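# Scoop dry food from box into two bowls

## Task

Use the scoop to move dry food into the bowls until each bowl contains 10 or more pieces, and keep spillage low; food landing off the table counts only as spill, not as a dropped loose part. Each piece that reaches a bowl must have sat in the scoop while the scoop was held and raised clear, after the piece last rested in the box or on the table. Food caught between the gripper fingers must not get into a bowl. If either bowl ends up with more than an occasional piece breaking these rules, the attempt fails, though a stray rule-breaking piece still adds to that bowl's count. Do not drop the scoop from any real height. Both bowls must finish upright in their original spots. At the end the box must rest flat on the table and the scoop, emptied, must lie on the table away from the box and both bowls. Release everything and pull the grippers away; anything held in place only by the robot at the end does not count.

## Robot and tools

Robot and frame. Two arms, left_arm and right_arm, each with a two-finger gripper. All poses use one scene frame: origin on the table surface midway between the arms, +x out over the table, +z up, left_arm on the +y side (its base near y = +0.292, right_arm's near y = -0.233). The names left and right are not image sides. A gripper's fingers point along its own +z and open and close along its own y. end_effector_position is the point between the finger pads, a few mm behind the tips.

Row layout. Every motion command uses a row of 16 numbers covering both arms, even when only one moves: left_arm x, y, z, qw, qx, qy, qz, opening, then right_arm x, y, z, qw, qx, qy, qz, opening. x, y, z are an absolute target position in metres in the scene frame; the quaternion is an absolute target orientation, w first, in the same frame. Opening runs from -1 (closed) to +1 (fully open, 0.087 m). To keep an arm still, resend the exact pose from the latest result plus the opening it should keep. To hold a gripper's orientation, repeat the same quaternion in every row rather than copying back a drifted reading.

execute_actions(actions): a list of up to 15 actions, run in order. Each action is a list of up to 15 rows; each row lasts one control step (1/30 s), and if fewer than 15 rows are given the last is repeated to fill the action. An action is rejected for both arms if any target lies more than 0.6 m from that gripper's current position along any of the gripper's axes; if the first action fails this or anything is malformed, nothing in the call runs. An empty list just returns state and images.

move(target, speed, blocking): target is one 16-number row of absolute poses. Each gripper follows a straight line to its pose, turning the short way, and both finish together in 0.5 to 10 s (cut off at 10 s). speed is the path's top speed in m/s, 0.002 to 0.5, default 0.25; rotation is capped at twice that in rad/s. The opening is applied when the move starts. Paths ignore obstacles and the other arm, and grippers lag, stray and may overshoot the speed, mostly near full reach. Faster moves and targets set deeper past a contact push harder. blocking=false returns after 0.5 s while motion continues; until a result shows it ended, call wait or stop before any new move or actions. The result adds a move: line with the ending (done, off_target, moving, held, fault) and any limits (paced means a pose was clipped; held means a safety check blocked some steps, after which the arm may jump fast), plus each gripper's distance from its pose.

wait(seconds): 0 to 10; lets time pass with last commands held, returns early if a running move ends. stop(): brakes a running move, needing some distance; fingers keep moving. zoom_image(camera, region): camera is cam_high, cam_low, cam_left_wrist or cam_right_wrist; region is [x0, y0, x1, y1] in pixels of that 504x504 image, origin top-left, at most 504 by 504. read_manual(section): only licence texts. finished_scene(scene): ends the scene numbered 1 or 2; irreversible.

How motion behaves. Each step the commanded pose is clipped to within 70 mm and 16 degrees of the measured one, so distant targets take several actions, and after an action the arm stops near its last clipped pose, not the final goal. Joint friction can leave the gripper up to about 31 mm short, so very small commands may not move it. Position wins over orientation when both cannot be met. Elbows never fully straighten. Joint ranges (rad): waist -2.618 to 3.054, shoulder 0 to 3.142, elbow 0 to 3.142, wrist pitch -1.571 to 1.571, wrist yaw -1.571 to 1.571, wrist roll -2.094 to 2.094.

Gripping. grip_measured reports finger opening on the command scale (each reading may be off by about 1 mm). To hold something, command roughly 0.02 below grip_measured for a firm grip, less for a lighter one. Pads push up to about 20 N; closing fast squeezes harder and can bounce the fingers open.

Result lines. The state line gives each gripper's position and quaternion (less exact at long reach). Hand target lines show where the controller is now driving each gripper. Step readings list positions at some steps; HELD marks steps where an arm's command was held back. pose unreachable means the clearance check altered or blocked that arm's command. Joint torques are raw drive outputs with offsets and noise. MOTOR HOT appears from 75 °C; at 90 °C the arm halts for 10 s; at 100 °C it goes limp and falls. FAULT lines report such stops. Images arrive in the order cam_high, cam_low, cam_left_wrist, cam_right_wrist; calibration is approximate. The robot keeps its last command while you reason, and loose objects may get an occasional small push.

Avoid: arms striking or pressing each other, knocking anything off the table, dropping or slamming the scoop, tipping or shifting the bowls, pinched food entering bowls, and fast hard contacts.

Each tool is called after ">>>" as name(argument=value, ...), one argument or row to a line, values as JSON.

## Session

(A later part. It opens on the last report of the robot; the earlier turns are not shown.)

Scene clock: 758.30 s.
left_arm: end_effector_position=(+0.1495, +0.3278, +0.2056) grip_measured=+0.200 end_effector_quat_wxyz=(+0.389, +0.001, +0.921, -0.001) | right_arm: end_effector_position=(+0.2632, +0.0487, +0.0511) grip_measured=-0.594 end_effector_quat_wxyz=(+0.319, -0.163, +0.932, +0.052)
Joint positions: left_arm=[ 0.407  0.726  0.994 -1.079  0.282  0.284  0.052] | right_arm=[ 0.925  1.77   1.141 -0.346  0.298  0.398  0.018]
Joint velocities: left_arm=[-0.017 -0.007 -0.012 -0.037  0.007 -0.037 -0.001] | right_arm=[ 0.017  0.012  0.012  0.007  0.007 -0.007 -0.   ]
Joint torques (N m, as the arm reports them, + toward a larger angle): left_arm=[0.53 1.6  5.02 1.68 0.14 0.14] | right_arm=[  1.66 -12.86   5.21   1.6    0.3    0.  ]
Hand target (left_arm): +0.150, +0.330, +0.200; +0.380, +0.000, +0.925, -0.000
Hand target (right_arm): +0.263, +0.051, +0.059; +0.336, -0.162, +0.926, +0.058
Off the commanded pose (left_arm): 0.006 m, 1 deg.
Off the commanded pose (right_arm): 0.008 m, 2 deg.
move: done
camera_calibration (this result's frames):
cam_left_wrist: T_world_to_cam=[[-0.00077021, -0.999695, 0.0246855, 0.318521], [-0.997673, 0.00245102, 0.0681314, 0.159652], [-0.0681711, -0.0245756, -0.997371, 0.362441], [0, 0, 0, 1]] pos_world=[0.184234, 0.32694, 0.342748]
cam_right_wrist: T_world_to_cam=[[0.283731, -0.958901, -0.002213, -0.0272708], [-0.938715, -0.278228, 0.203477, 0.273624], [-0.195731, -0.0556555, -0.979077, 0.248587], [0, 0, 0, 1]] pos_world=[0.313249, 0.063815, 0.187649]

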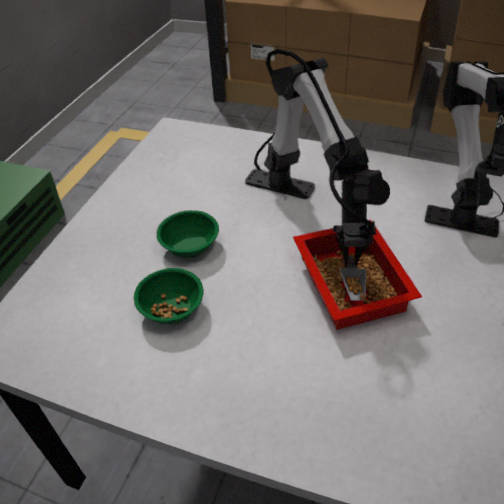

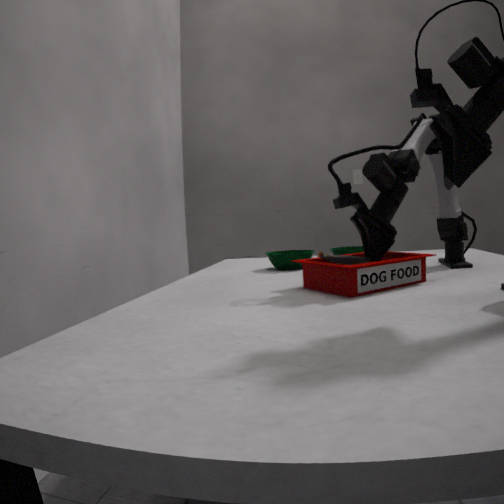

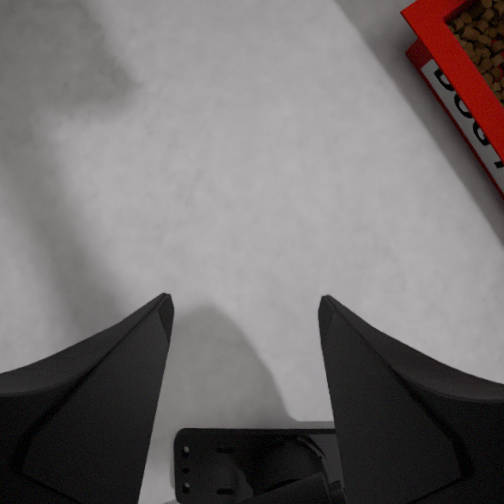

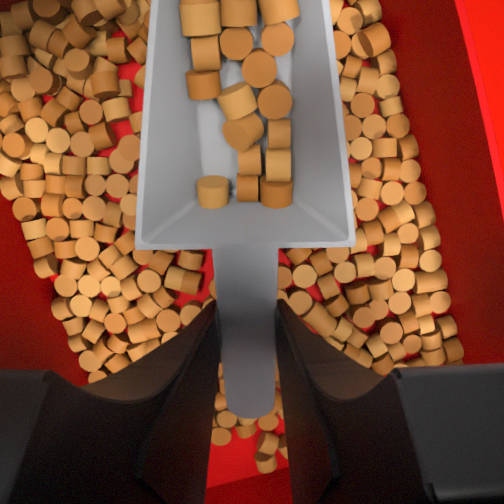

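>>> move(
  target=[0.15,0.33,0.2,0.38,0.0,0.925,0.0,0.2, 0.255,0.045,0.15,0.3768,-0.1604,0.9099,0.0664,-0.68],
  speed=0.1,
)

>>> move(
  target=[0.15,0.33,0.2,0.38,0.0,0.925,0.0,0.2, 0.175,-0.314,0.135,0.3524,0.1701,0.918,-0.0653,-0.68],
  speed=0.15,
)

>>> zoom_image(
  camera="cam_high",
  region=[110, 140, 290, 320],
)

Scene clock: 775.27 s.
left_arm: end_effector_position=(+0.1495, +0.3278, +0.2056) grip_measured=+0.200 end_effector_quat_wxyz=(+0.389, +0.001, +0.921, -0.001) | right_arm: end_effector_position=(+0.2509, +0.0379, +0.1293) grip_measured=-0.594 end_effector_quat_wxyz=(+0.352, -0.160, +0.920, +0.055)
Joint positions: left_arm=[ 0.407  0.726  0.994 -1.079  0.282  0.284  0.052] | right_arm=[ 0.951  1.593  1.23  -0.552  0.345  0.398  0.018]
Joint velocities: left_arm=[ 0.002 -0.007 -0.002 -0.022  0.051 -0.051 -0.001] | right_arm=[ 0.007  0.012  0.012 -0.037 -0.051 -0.051 -0.   ]
Joint torques (N m, as the arm reports them, + toward a larger angle): left_arm=[0.98 1.3  4.99 1.67 0.15 0.15] | right_arm=[  1.57 -10.82   9.46   1.47   0.35  -0.08]
Hand target (left_arm): +0.150, +0.330, +0.200; +0.380, +0.000, +0.925, -0.000
Hand target (right_arm): +0.255, +0.045, +0.150; +0.377, -0.160, +0.910, +0.067
Off the commanded pose (left_arm): 0.006 m, 1 deg.
Off the commanded pose (right_arm): 0.022 m, 3 deg.
move: off_target (right_arm)
camera_calibration (this result's frames):
cam_left_wrist: T_world_to_cam=[[-0.00077021, -0.999695, 0.0246855, 0.318521], [-0.997673, 0.00245102, 0.0681314, 0.159652], [-0.0681711, -0.0245756, -0.997371, 0.362441], [0, 0, 0, 1]] pos_world=[0.184234, 0.32694, 0.342748]
cam_right_wrist: T_world_to_cam=[[0.281562, -0.959542, -0.00160397, -0.0334739], [-0.950967, -0.279269, 0.132929, 0.255303], [-0.127999, -0.0359026, -0.991124, 0.305957], [0, 0, 0, 1]] pos_world=[0.291372, 0.0501632, 0.269251]

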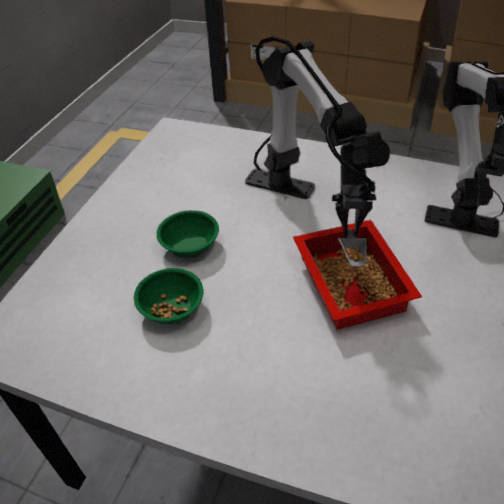

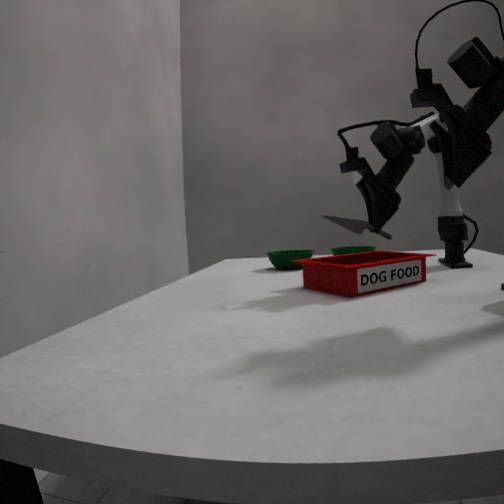

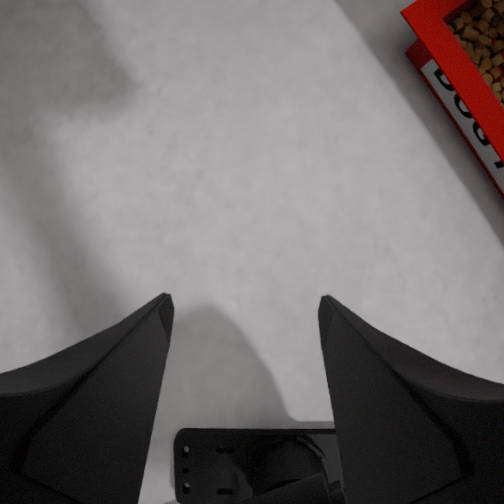

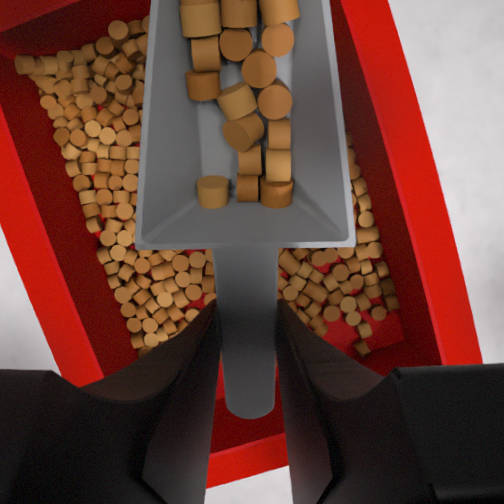

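Scene clock: 778.27 s.
left_arm: end_effector_position=(+0.1495, +0.3278, +0.2056) grip_measured=+0.200 end_effector_quat_wxyz=(+0.389, +0.001, +0.921, -0.001) | right_arm: end_effector_position=(+0.1804, -0.3141, +0.1348) grip_measured=-0.594 end_effector_quat_wxyz=(+0.345, +0.172, +0.920, -0.070)
Joint positions: left_arm=[ 0.407  0.726  0.994 -1.079  0.282  0.284  0.052] | right_arm=[-0.242  0.882  0.772 -0.744  0.034  0.025  0.018]
Joint velocities: left_arm=[-0.017  0.017 -0.017 -0.007 -0.095 -0.007 -0.001] | right_arm=[ 0.017 -0.007  0.012  0.022 -0.037  0.007 -0.   ]
Joint torques (N m, as the arm reports them, + toward a larger angle): left_arm=[0.86 1.22 4.62 1.65 0.2  0.12] | right_arm=[-0.11 -2.69  6.03  1.67 -0.12 -0.07]
Hand target (left_arm): +0.150, +0.330, +0.200; +0.380, +0.000, +0.925, -0.000
Hand target (right_arm): +0.181, -0.316, +0.134; +0.352, +0.169, +0.918, -0.069
Off the commanded pose (left_arm): 0.006 m, 1 deg.
Off the commanded pose (right_arm): 0.005 m, 1 deg.
move: done
camera_calibration (this result's frames):
cam_left_wrist: T_world_to_cam=[[-0.00077021, -0.999695, 0.0246855, 0.318521], [-0.997673, 0.00245102, 0.0681314, 0.159652], [-0.0681711, -0.0245756, -0.997371, 0.362441], [0, 0, 0, 1]] pos_world=[0.184234, 0.32694, 0.342748]
cam_right_wrist: T_world_to_cam=[[-0.41509, -0.909777, -0.00251323, -0.209959], [-0.900437, 0.410431, 0.144082, 0.295302], [-0.130051, 0.0620702, -0.989562, 0.320687], [0, 0, 0, 1]] pos_world=[0.220454, -0.332122, 0.274264]

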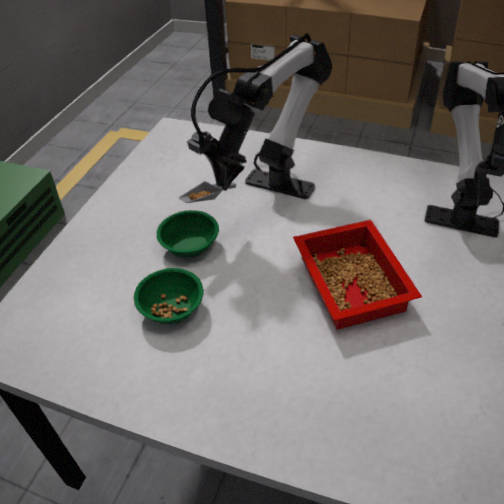

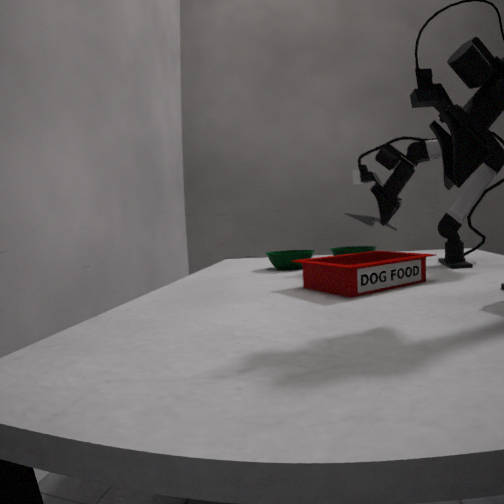

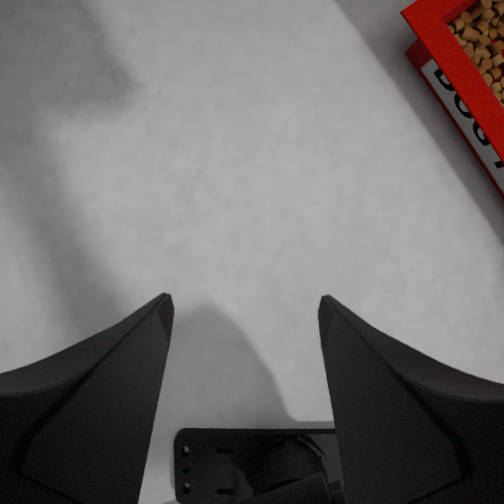

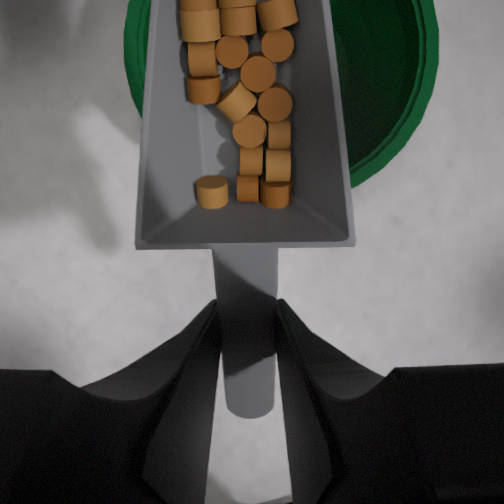

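Region (110, 140, 290, 320) of cam_high's 504x504 image, scaled by 2.800, with more detail than that image has.

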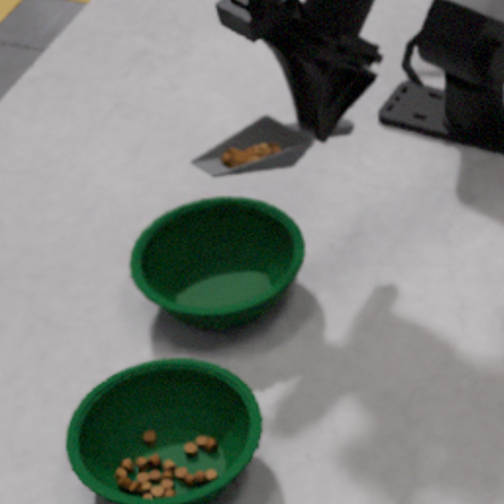

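>>> move(
  target=[0.15,0.33,0.2,0.38,0.0,0.925,0.0,0.2, 0.152,-0.321,0.128,0.2128,0.1779,0.96,-0.0394,-0.68],
  speed=0.08,
)

>>> move(
  target=[0.15,0.33,0.2,0.38,0.0,0.925,0.0,0.2, 0.158,-0.323,0.13,-0.1028,0.1812,0.9779,0.019,-0.68],
  speed=0.1,
)

>>> zoom_image(
  camera="cam_high",
  region=[110, 140, 290, 320],
)

Scene clock: 795.90 s.
left_arm: end_effector_position=(+0.1495, +0.3278, +0.2056) grip_measured=+0.200 end_effector_quat_wxyz=(+0.389, +0.001, +0.921, -0.001) | right_arm: end_effector_position=(+0.1452, -0.3175, +0.1195) grip_measured=-0.594 end_effector_quat_wxyz=(+0.202, +0.180, +0.962, -0.040)
Joint positions: left_arm=[ 0.407  0.726  0.994 -1.079  0.282  0.284  0.052] | right_arm=[-0.345  1.055  0.9   -1.001 -0.022 -0.061  0.018]
Joint velocities: left_arm=[-0.002 -0.007  0.022 -0.037 -0.022  0.051 -0.   ] | right_arm=[ 0.007  0.002 -0.002 -0.081  0.022 -0.066  0.001]
Joint torques (N m, as the arm reports them, + toward a larger angle): left_arm=[0.97 1.5  5.06 1.7  0.23 0.08] | right_arm=[-0.04 -1.45  9.43  1.12 -0.2  -0.08]
Hand target (left_arm): +0.150, +0.330, +0.200; +0.380, +0.000, +0.925, -0.000
Hand target (right_arm): +0.152, -0.322, +0.128; +0.213, +0.178, +0.960, -0.040
Off the commanded pose (left_arm): 0.006 m, 1 deg.
Off the commanded pose (right_arm): 0.011 m, 1 deg.
move: off_target (right_arm)
camera_calibration (this result's frames):
cam_left_wrist: T_world_to_cam=[[-0.00077021, -0.999695, 0.0246855, 0.318521], [-0.997673, 0.00245102, 0.0681314, 0.159652], [-0.0681711, -0.0245756, -0.997371, 0.362441], [0, 0, 0, 1]] pos_world=[0.184234, 0.32694, 0.342748]
cam_right_wrist: T_world_to_cam=[[-0.413451, -0.910475, 0.00960767, -0.229612], [-0.819195, 0.376565, 0.432572, 0.210176], [-0.397464, 0.170977, -0.901548, 0.364094], [0, 0, 0, 1]] pos_world=[0.221956, -0.350452, 0.239538]

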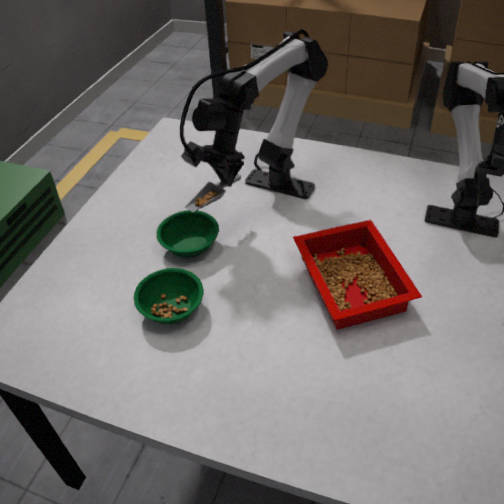

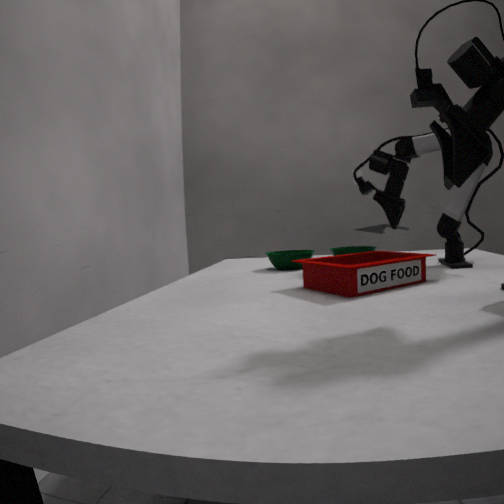

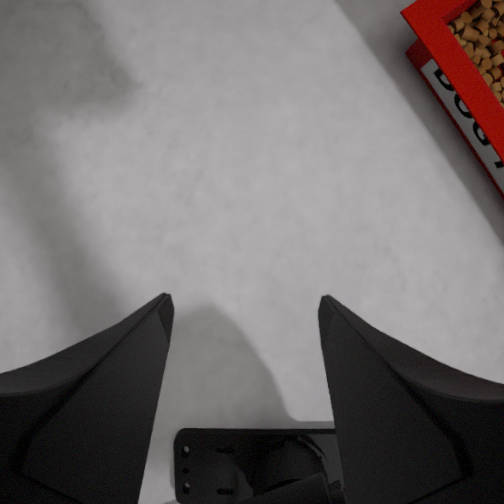

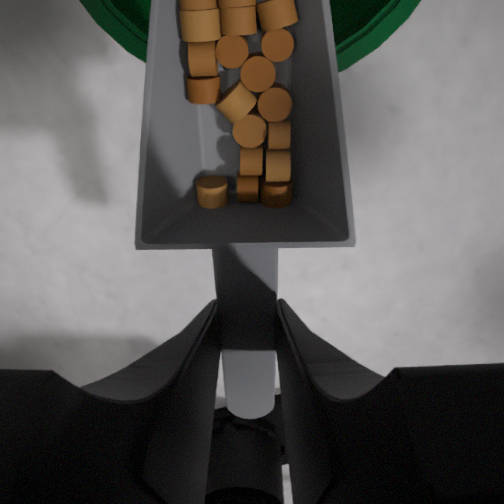

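Scene clock: 799.47 s.
left_arm: end_effector_position=(+0.1495, +0.3278, +0.2056) grip_measured=+0.200 end_effector_quat_wxyz=(+0.389, +0.001, +0.921, -0.001) | right_arm: end_effector_position=(+0.1537, -0.3218, +0.1251) grip_measured=-0.594 end_effector_quat_wxyz=(-0.103, +0.181, +0.978, +0.027)
Joint positions: left_arm=[ 0.407  0.726  0.994 -1.079  0.282  0.284  0.052] | right_arm=[-0.333  1.703  1.403 -1.484 -0.004 -0.057  0.018]
Joint velocities: left_arm=[-0.007  0.007  0.002 -0.022  0.037 -0.007  0.001] | right_arm=[ 0.002 -0.002 -0.012  0.022  0.037  0.007 -0.001]
Joint torques (N m, as the arm reports them, + toward a larger angle): left_arm=[0.82 1.44 5.01 1.69 0.17 0.12] | right_arm=[ 1.61 -7.71  8.16 -0.16  0.09  0.12]
Hand target (left_arm): +0.150, +0.330, +0.200; +0.380, +0.000, +0.925, -0.000
Hand target (right_arm): +0.158, -0.322, +0.130; -0.102, +0.180, +0.978, +0.020
Off the commanded pose (left_arm): 0.006 m, 1 deg.
Off the commanded pose (right_arm): 0.007 m, 1 deg.
move: done
camera_calibration (this result's frames):
cam_left_wrist: T_world_to_cam=[[-0.00077021, -0.999695, 0.0246855, 0.318521], [-0.997673, 0.00245102, 0.0681314, 0.159652], [-0.0681711, -0.0245756, -0.997371, 0.362441], [0, 0, 0, 1]] pos_world=[0.184234, 0.32694, 0.342748]
cam_right_wrist: T_world_to_cam=[[-0.398919, -0.91675, 0.0208022, -0.235703], [-0.428802, 0.206547, 0.87947, 0.0456999], [-0.810551, 0.341917, -0.4755, 0.438416], [0, 0, 0, 1]] pos_world=[0.280929, -0.375422, 0.173178]

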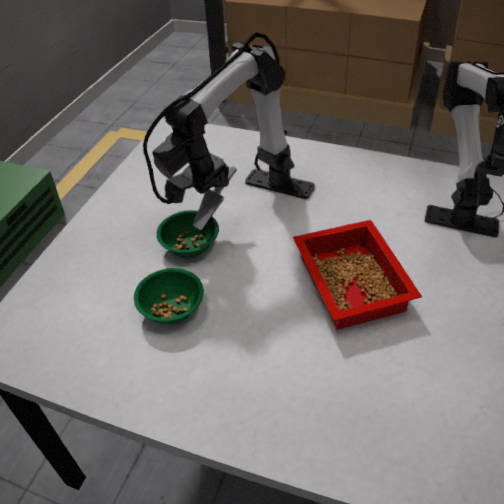

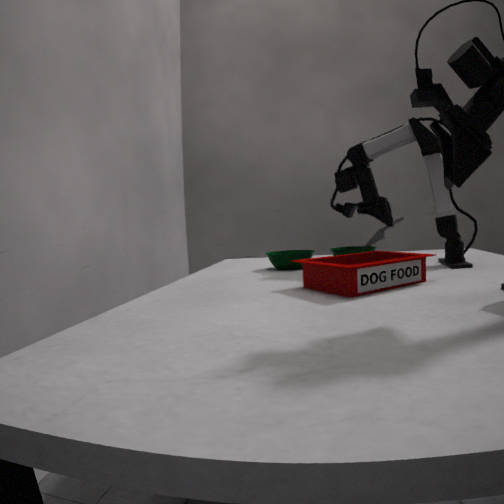

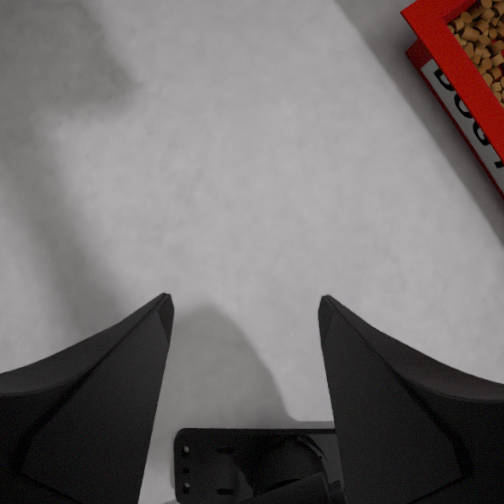

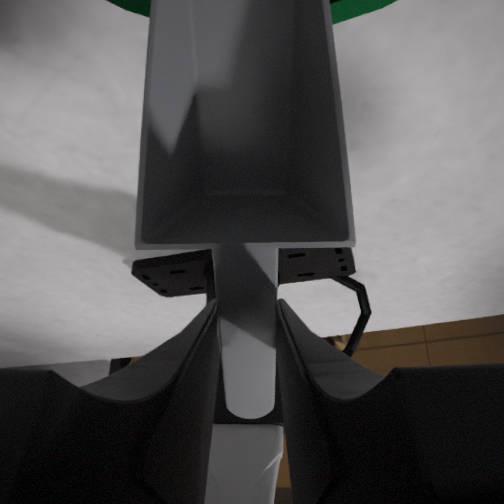

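Region (110, 140, 290, 320) of cam_high's 504x504 image, scaled by 2.800, with more detail than that image has.

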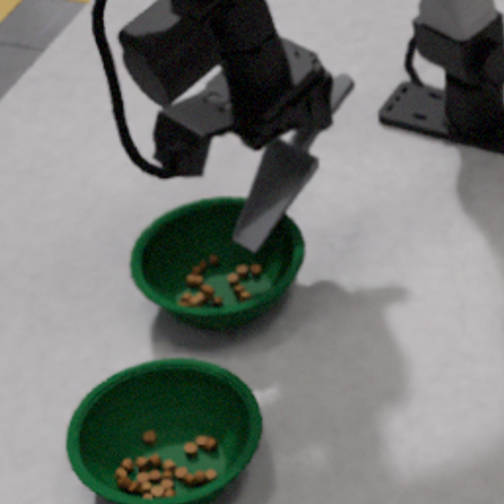

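>>> move(
  target=[0.15,0.33,0.2,0.38,0.0,0.925,0.0,0.2, 0.17,-0.27,0.14,0.1564,0.05,0.9864,0.0,-0.68],
  speed=0.2,
)

>>> move(
  target=[0.15,0.33,0.2,0.38,0.0,0.925,0.0,0.2, 0.25,-0.185,0.06,0.1564,0.0,0.9877,0.0,-0.68],
  speed=0.2,
)

>>> move(
  target=[0.15,0.33,0.2,0.38,0.0,0.925,0.0,0.2, 0.25,-0.185,0.022,0.1564,0.0,0.9877,0.0,-0.68],
  speed=0.05,
)

>>> zoom_image(
  camera="cam_high",
  region=[170, 160, 350, 340],
)

Scene clock: 817.17 s.
left_arm: end_effector_position=(+0.1495, +0.3278, +0.2056) grip_measured=+0.200 end_effector_quat_wxyz=(+0.389, +0.001, +0.921, -0.001) | right_arm: end_effector_position=(+0.1684, -0.2730, +0.1416) grip_measured=-0.594 end_effector_quat_wxyz=(+0.145, +0.061, +0.987, -0.003)
Joint positions: left_arm=[ 0.407  0.726  0.994 -1.079  0.282  0.284  0.052] | right_arm=[-0.114  1.225  1.107 -1.163 -0.035 -0.075  0.018]
Joint velocities: left_arm=[ 0.002  0.012 -0.002  0.022 -0.037 -0.022 -0.   ] | right_arm=[-0.007  0.002  0.002 -0.007 -0.022 -0.066 -0.001]
Joint torques (N m, as the arm reports them, + toward a larger angle): left_arm=[0.89 1.29 4.6  1.67 0.22 0.12] | right_arm=[ 1.55 -6.1   5.01  1.06 -0.15 -0.06]
Hand target (left_arm): +0.150, +0.330, +0.200; +0.380, +0.000, +0.925, -0.000
Hand target (right_arm): +0.170, -0.270, +0.140; +0.156, +0.050, +0.986, -0.000
Off the commanded pose (left_arm): 0.006 m, 1 deg.
Off the commanded pose (right_arm): 0.004 m, 2 deg.
move: done
camera_calibration (this result's frames):
cam_left_wrist: T_world_to_cam=[[-0.00077021, -0.999695, 0.0246855, 0.318521], [-0.997673, 0.00245102, 0.0681314, 0.159652], [-0.0681711, -0.0245756, -0.997371, 0.362441], [0, 0, 0, 1]] pos_world=[0.184234, 0.32694, 0.342748]
cam_right_wrist: T_world_to_cam=[[-0.176281, -0.98434, 0.000331894, -0.238435], [-0.827645, 0.148402, 0.541277, 0.12659], [-0.53285, 0.0951423, -0.840844, 0.379085], [0, 0, 0, 1]] pos_world=[0.264735, -0.289554, 0.250311]

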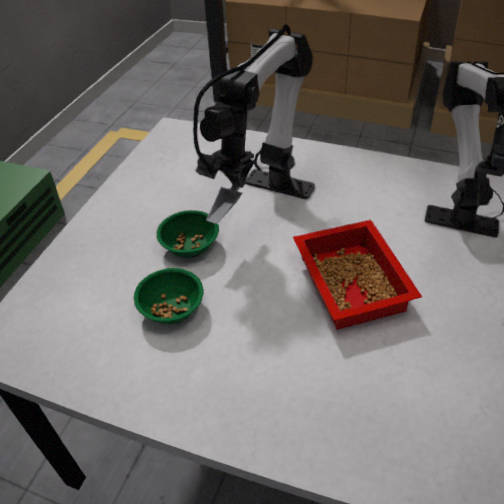

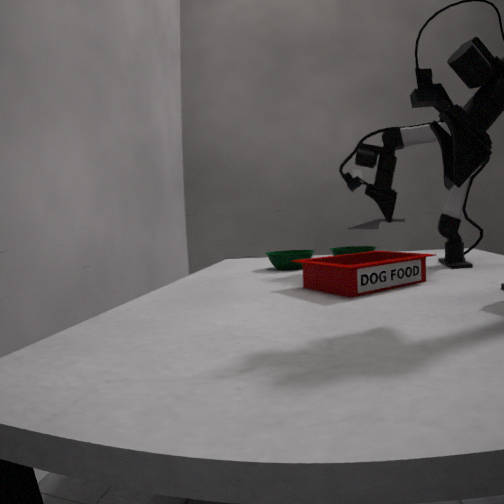

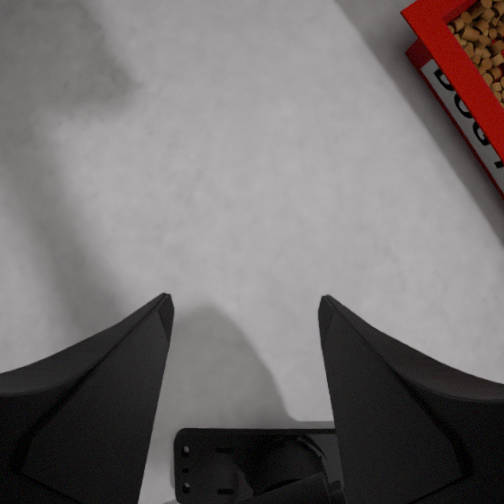

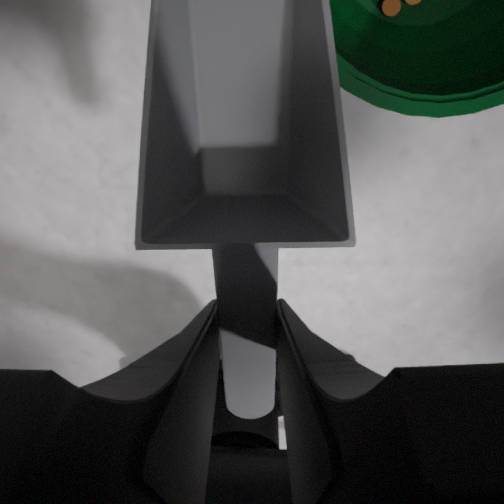

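Scene clock: 818.53 s.
left_arm: end_effector_position=(+0.1495, +0.3278, +0.2056) grip_measured=+0.200 end_effector_quat_wxyz=(+0.389, +0.001, +0.921, -0.001) | right_arm: end_effector_position=(+0.2454, -0.1847, +0.0637) grip_measured=-0.594 end_effector_quat_wxyz=(+0.152, -0.002, +0.988, +0.005)
Joint positions: left_arm=[ 0.407  0.726  0.994 -1.079  0.282  0.284  0.052] | right_arm=[ 0.258  1.534  1.041 -0.775  0.04   0.158  0.018]
Joint velocities: left_arm=[ 0.012  0.007  0.007  0.066  0.007 -0.007  0.   ] | right_arm=[-0.007 -0.007  0.012  0.066 -0.037  0.066 -0.001]
Joint torques (N m, as the arm reports them, + toward a larger angle): left_arm=[0.92 1.47 4.75 1.68 0.2  0.15] | right_arm=[ 1.5  -7.13  5.73  1.1   0.14  0.12]
Hand target (left_arm): +0.150, +0.330, +0.200; +0.380, +0.000, +0.925, -0.000
Hand target (right_arm): +0.248, -0.183, +0.061; +0.157, +0.000, +0.988, +0.001
Off the commanded pose (left_arm): 0.006 m, 1 deg.
Off the commanded pose (right_arm): 0.006 m, 1 deg.
move: done
camera_calibration (this result's frames):
cam_left_wrist: T_world_to_cam=[[-0.00077021, -0.999695, 0.0246855, 0.318521], [-0.997673, 0.00245102, 0.0681314, 0.159652], [-0.0681711, -0.0245756, -0.997371, 0.362441], [0, 0, 0, 1]] pos_world=[0.184234, 0.32694, 0.342748]
cam_right_wrist: T_world_to_cam=[[-0.0494834, -0.998773, 0.00182896, -0.171862], [-0.847096, 0.0429386, 0.529703, 0.205479], [-0.529132, 0.0246622, -0.848181, 0.332752], [0, 0, 0, 1]] pos_world=[0.341626, -0.18868, 0.173706]

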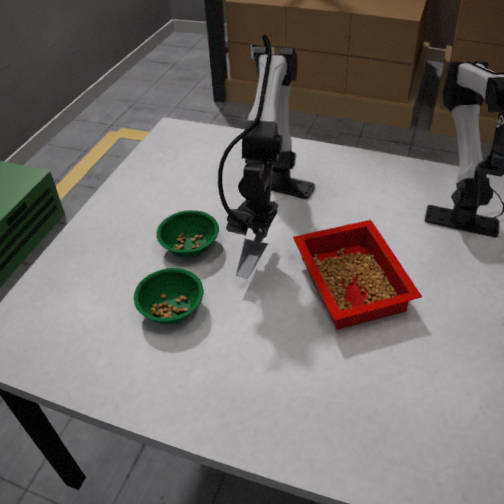

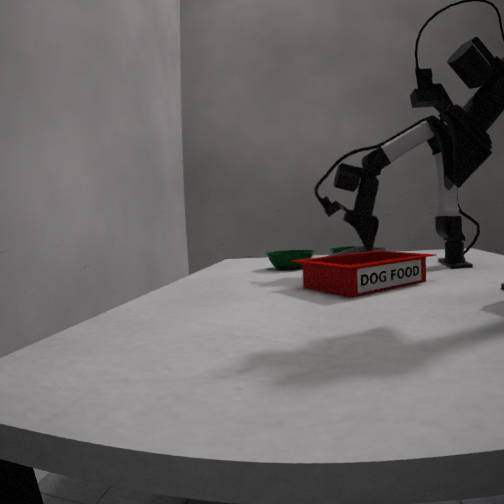

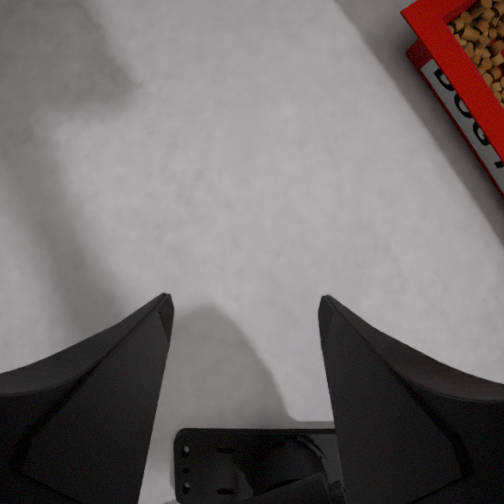

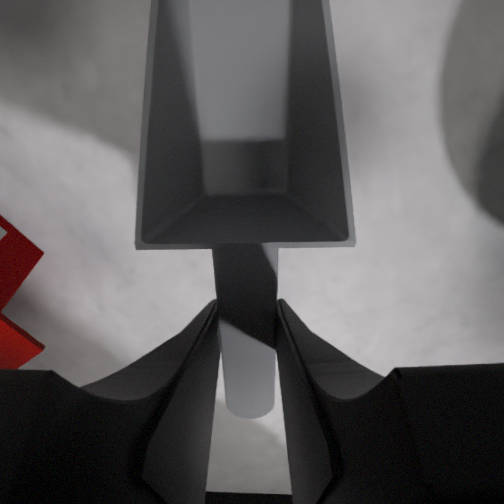

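Scene clock: 819.87 s.
left_arm: end_effector_position=(+0.1495, +0.3278, +0.2056) grip_measured=+0.200 end_effector_quat_wxyz=(+0.389, +0.001, +0.921, -0.001) | right_arm: end_effector_position=(+0.2511, -0.1840, +0.0291) grip_measured=-0.594 end_effector_quat_wxyz=(+0.158, -0.002, +0.987, +0.006)
Joint positions: left_arm=[ 0.407  0.726  0.994 -1.079  0.282  0.284  0.052] | right_arm=[ 0.258  1.589  0.948 -0.615  0.041  0.158  0.018]
Joint velocities: left_arm=[ 0.007 -0.002 -0.012 -0.051 -0.051  0.037 -0.001] | right_arm=[-0.012 -0.012 -0.017 -0.037 -0.037 -0.007 -0.001]
Joint torques (N m, as the arm reports them, + toward a larger angle): left_arm=[1.1  1.61 4.91 1.67 0.19 0.1 ] | right_arm=[ 1.1  -7.18  4.84  1.1   0.16  0.05]
Hand target (left_arm): +0.150, +0.330, +0.200; +0.380, +0.000, +0.925, -0.000
Hand target (right_arm): +0.250, -0.185, +0.022; +0.156, -0.000, +0.988, +0.000
Off the commanded pose (left_arm): 0.006 m, 1 deg.
Off the commanded pose (right_arm): 0.007 m, 1 deg.
move: done
camera_calibration (this result's frames):
cam_left_wrist: T_world_to_cam=[[-0.00077021, -0.999695, 0.0246855, 0.318521], [-0.997673, 0.00245102, 0.0681314, 0.159652], [-0.0681711, -0.0245756, -0.997371, 0.362441], [0, 0, 0, 1]] pos_world=[0.184234, 0.32694, 0.342748]
cam_right_wrist: T_world_to_cam=[[-0.0498434, -0.998757, 0.00016597, -0.170609], [-0.853684, 0.0426897, 0.519038, 0.230495], [-0.5184, 0.0257289, -0.854751, 0.30414], [0, 0, 0, 1]] pos_world=[0.345932, -0.188061, 0.140357]

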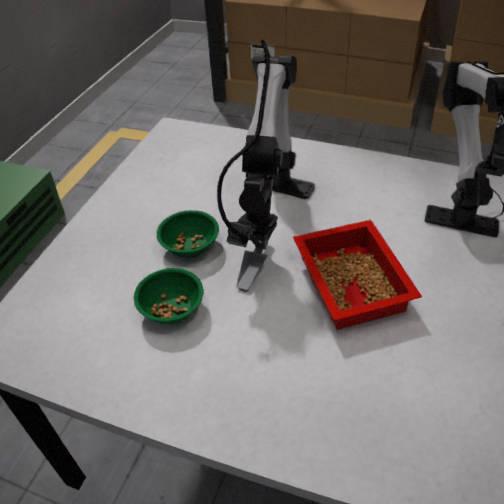

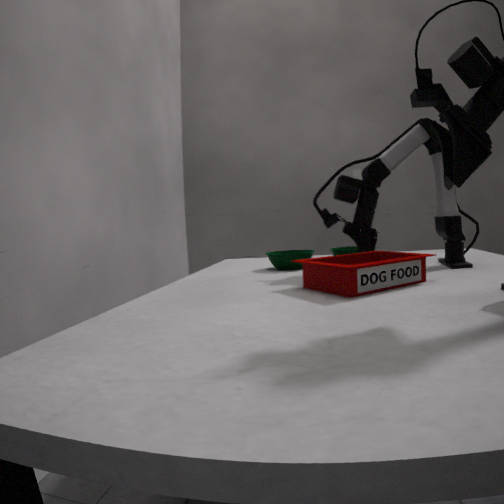

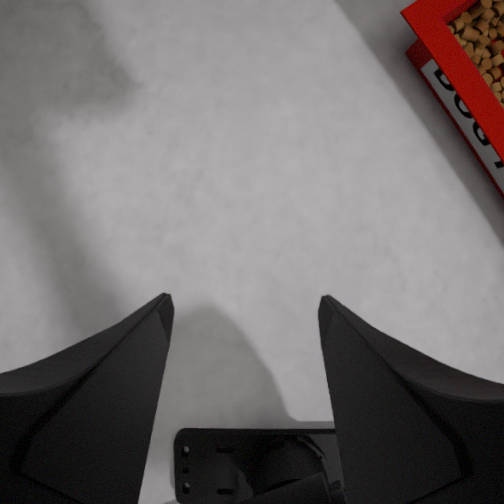

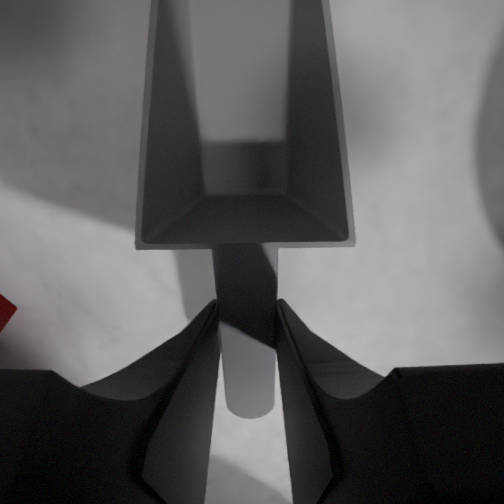

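Region (170, 160, 350, 340) of cam_high's 504x504 image, scaled by 2.800, with more detail than that image has.

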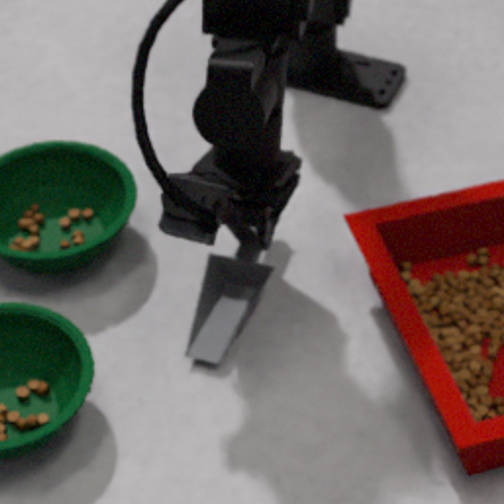

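>>> move(
  target=[0.15,0.33,0.2,0.38,0.0,0.925,0.0,0.2, 0.25,-0.185,0.014,0.1564,0.0,0.9877,0.0,-0.68],
  speed=0.03,
)

>>> move(
  target=[0.15,0.33,0.2,0.38,0.0,0.925,0.0,0.2, 0.25,-0.185,0.02,0.1564,0.0,0.9877,0.0,0.0],
  speed=0.03,
)

>>> move(
  target=[0.15,0.33,0.2,0.38,0.0,0.925,0.0,0.2, 0.2,-0.19,0.16,0.1564,0.0,0.9877,0.0,0.0],
  speed=0.2,
)

Scene clock: 829.20 s.
left_arm: end_effector_position=(+0.1495, +0.3278, +0.2056) grip_measured=+0.200 end_effector_quat_wxyz=(+0.389, +0.001, +0.921, -0.001) | right_arm: end_effector_position=(+0.2552, -0.1838, +0.0250) grip_measured=-0.594 end_effector_quat_wxyz=(+0.167, -0.002, +0.986, +0.005)
Joint positions: left_arm=[ 0.407  0.726  0.994 -1.079  0.282  0.284  0.052] | right_arm=[ 0.258  1.595  0.934 -0.577  0.044  0.158  0.018]
Joint velocities: left_arm=[-0.002 -0.007 -0.007  0.022 -0.051 -0.037 -0.   ] | right_arm=[ 0.007 -0.007  0.002  0.007 -0.037  0.022 -0.001]
Joint torques (N m, as the arm reports them, + toward a larger angle): left_arm=[0.84 1.47 4.98 1.69 0.13 0.14] | right_arm=[ 0.95 -6.4   4.39  1.1   0.13  0.07]
Hand target (left_arm): +0.150, +0.330, +0.200; +0.380, +0.000, +0.925, -0.000
Hand target (right_arm): +0.250, -0.185, +0.014; +0.156, -0.000, +0.988, -0.000
Off the commanded pose (left_arm): 0.006 m, 1 deg.
Off the commanded pose (right_arm): 0.012 m, 1 deg.
move: off_target (right_arm)
camera_calibration (this result's frames):
cam_left_wrist: T_world_to_cam=[[-0.00077021, -0.999695, 0.0246855, 0.318521], [-0.997673, 0.00245102, 0.0681314, 0.159652], [-0.0681711, -0.0245756, -0.997371, 0.362441], [0, 0, 0, 1]] pos_world=[0.184234, 0.32694, 0.342748]
cam_right_wrist: T_world_to_cam=[[-0.0508077, -0.998708, -0.000823174, -0.16998], [-0.862738, 0.0434752, 0.503779, 0.238907], [-0.503092, 0.026306, -0.863832, 0.29917], [0, 0, 0, 1]] pos_world=[0.347988, -0.188017, 0.137936]

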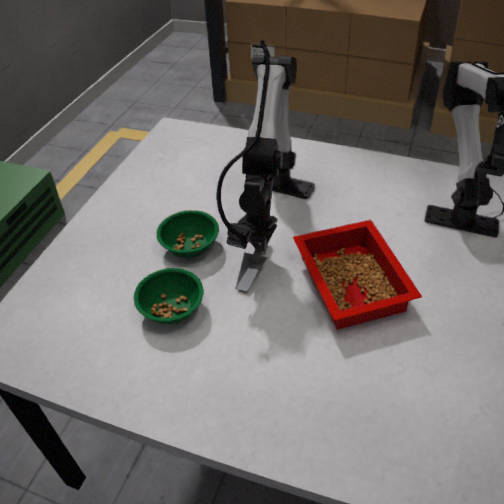

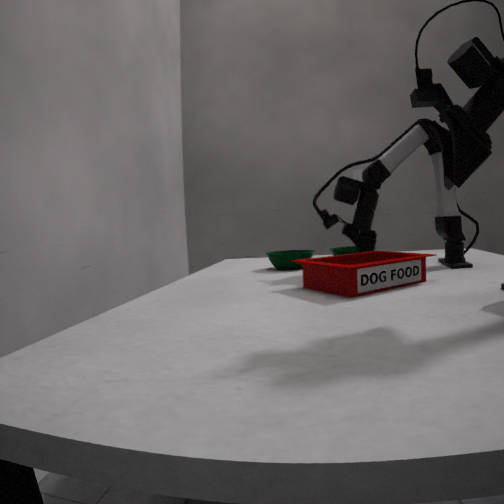

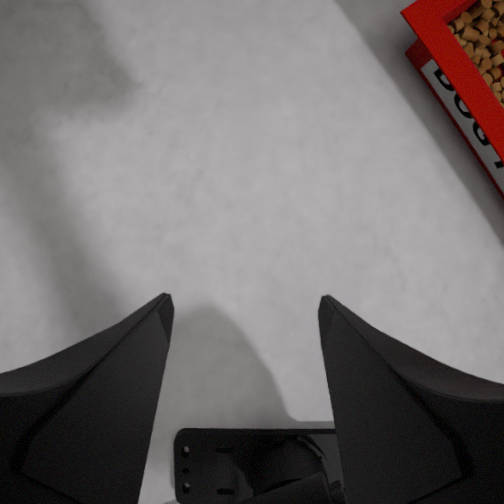

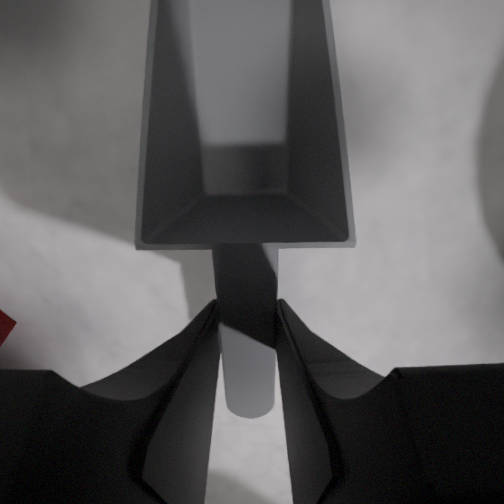

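Scene clock: 829.90 s.
left_arm: end_effector_position=(+0.1495, +0.3278, +0.2056) grip_measured=+0.200 end_effector_quat_wxyz=(+0.389, +0.001, +0.921, -0.001) | right_arm: end_effector_position=(+0.2552, -0.1838, +0.0250) grip_measured=+0.000 end_effector_quat_wxyz=(+0.167, -0.002, +0.986, +0.005)
Joint positions: left_arm=[ 0.407  0.726  0.994 -1.079  0.282  0.284  0.052] | right_arm=[ 0.258  1.595  0.934 -0.577  0.044  0.158  0.044]
Joint velocities: left_arm=[ 0.002 -0.012 -0.002 -0.081 -0.022  0.037 -0.001] | right_arm=[ 0.002  0.017  0.007  0.007  0.051 -0.022  0.   ]
Joint torques (N m, as the arm reports them, + toward a larger angle): left_arm=[0.78 1.51 4.92 1.66 0.21 0.07] | right_arm=[ 0.87 -7.22  5.52  0.89  0.14  0.06]
Hand target (left_arm): +0.150, +0.330, +0.200; +0.380, +0.000, +0.925, -0.000
Hand target (right_arm): +0.250, -0.185, +0.020; +0.156, -0.000, +0.988, +0.000
Off the commanded pose (left_arm): 0.006 m, 1 deg.
Off the commanded pose (right_arm): 0.007 m, 1 deg.
move: done
camera_calibration (this result's frames):
cam_left_wrist: T_world_to_cam=[[-0.00077021, -0.999695, 0.0246855, 0.318521], [-0.997673, 0.00245102, 0.0681314, 0.159652], [-0.0681711, -0.0245756, -0.997371, 0.362441], [0, 0, 0, 1]] pos_world=[0.184234, 0.32694, 0.342748]
cam_right_wrist: T_world_to_cam=[[-0.0508077, -0.998708, -0.000823174, -0.16998], [-0.862738, 0.0434752, 0.503779, 0.238907], [-0.503092, 0.026306, -0.863832, 0.29917], [0, 0, 0, 1]] pos_world=[0.347988, -0.188017, 0.137936]

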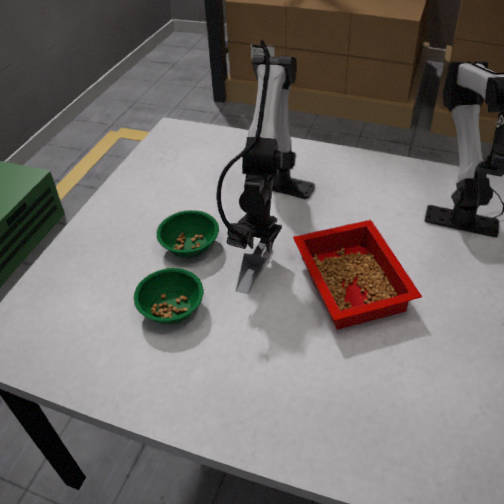

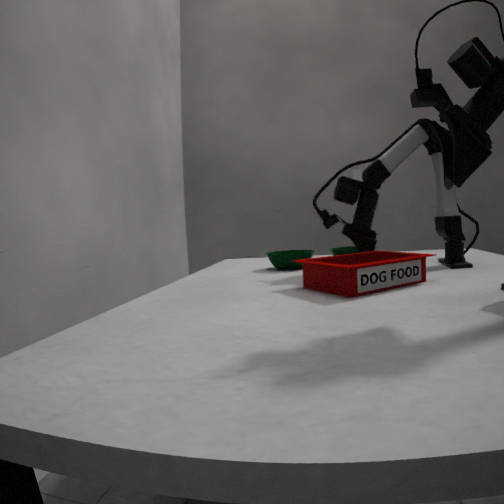

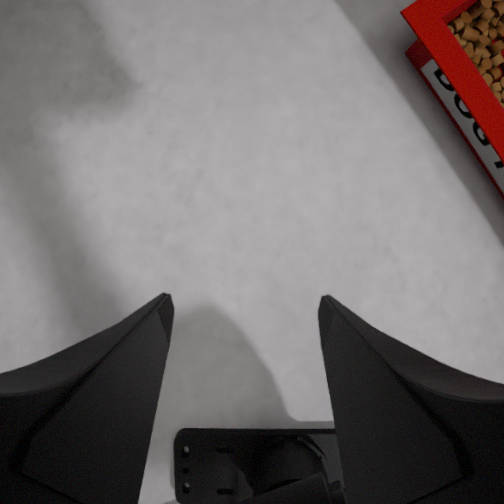

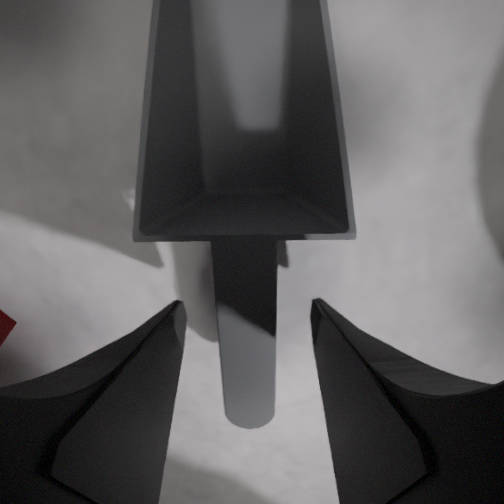

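Scene clock: 831.33 s.
left_arm: end_effector_position=(+0.1495, +0.3278, +0.2056) grip_measured=+0.200 end_effector_quat_wxyz=(+0.389, +0.001, +0.921, -0.001) | right_arm: end_effector_position=(+0.1979, -0.1934, +0.1496) grip_measured=+0.000 end_effector_quat_wxyz=(+0.141, +0.001, +0.990, +0.001)
Joint positions: left_arm=[ 0.407  0.726  0.994 -1.079  0.282  0.284  0.052] | right_arm=[ 0.258  1.347  1.226 -1.17   0.044  0.164  0.044]
Joint velocities: left_arm=[ 0.007  0.007  0.002  0.007  0.007 -0.007 -0.002] | right_arm=[-0.007 -0.007  0.007  0.051 -0.007  0.095 -0.001]
Joint torques (N m, as the arm reports them, + toward a larger angle): left_arm=[0.8  1.38 4.94 1.7  0.21 0.09] | right_arm=[ 1.86 -6.5   8.91  0.82  0.12  0.11]
Hand target (left_arm): +0.150, +0.330, +0.200; +0.380, +0.000, +0.925, -0.000
Hand target (right_arm): +0.201, -0.191, +0.159; +0.157, +0.000, +0.988, +0.001
Off the commanded pose (left_arm): 0.006 m, 1 deg.
Off the commanded pose (right_arm): 0.011 m, 2 deg.
move: off_target (right_arm)
camera_calibration (this result's frames):
cam_left_wrist: T_world_to_cam=[[-0.00077021, -0.999695, 0.0246855, 0.318521], [-0.997673, 0.00245102, 0.0681314, 0.159652], [-0.0681711, -0.0245756, -0.997371, 0.362441], [0, 0, 0, 1]] pos_world=[0.184234, 0.32694, 0.342748]
cam_right_wrist: T_world_to_cam=[[-0.0557716, -0.998397, 0.00967382, -0.182908], [-0.834806, 0.0519438, 0.548088, 0.116617], [-0.547712, 0.022492, -0.836365, 0.382189], [0, 0, 0, 1]] pos_world=[0.296481, -0.197268, 0.257502]

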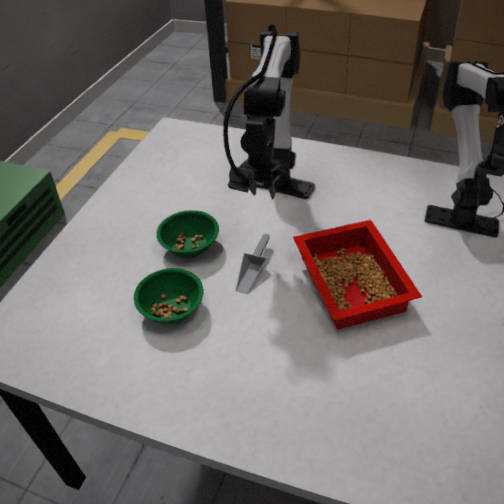

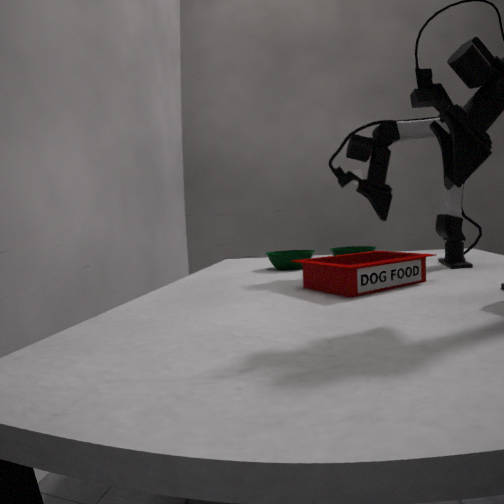

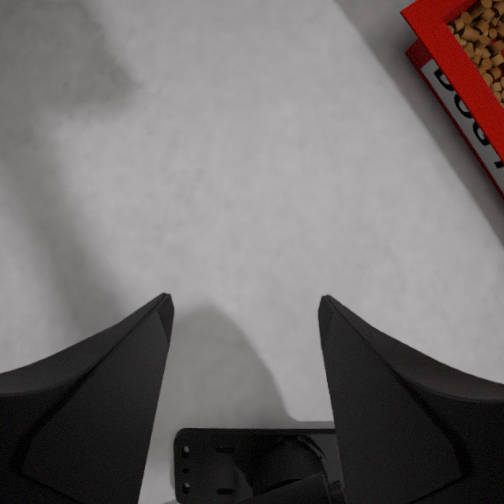

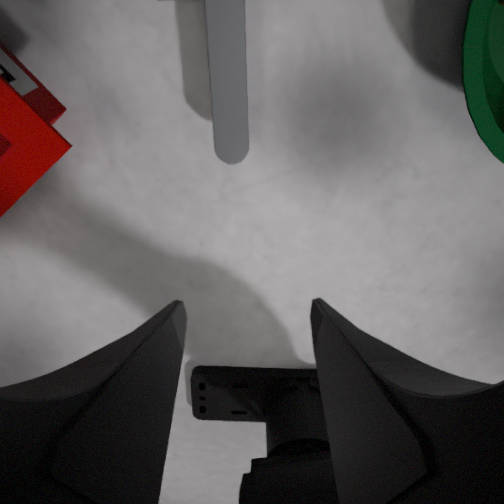

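>>> finished_scene(
  scene=1,
)

The scene is finished: the task was done.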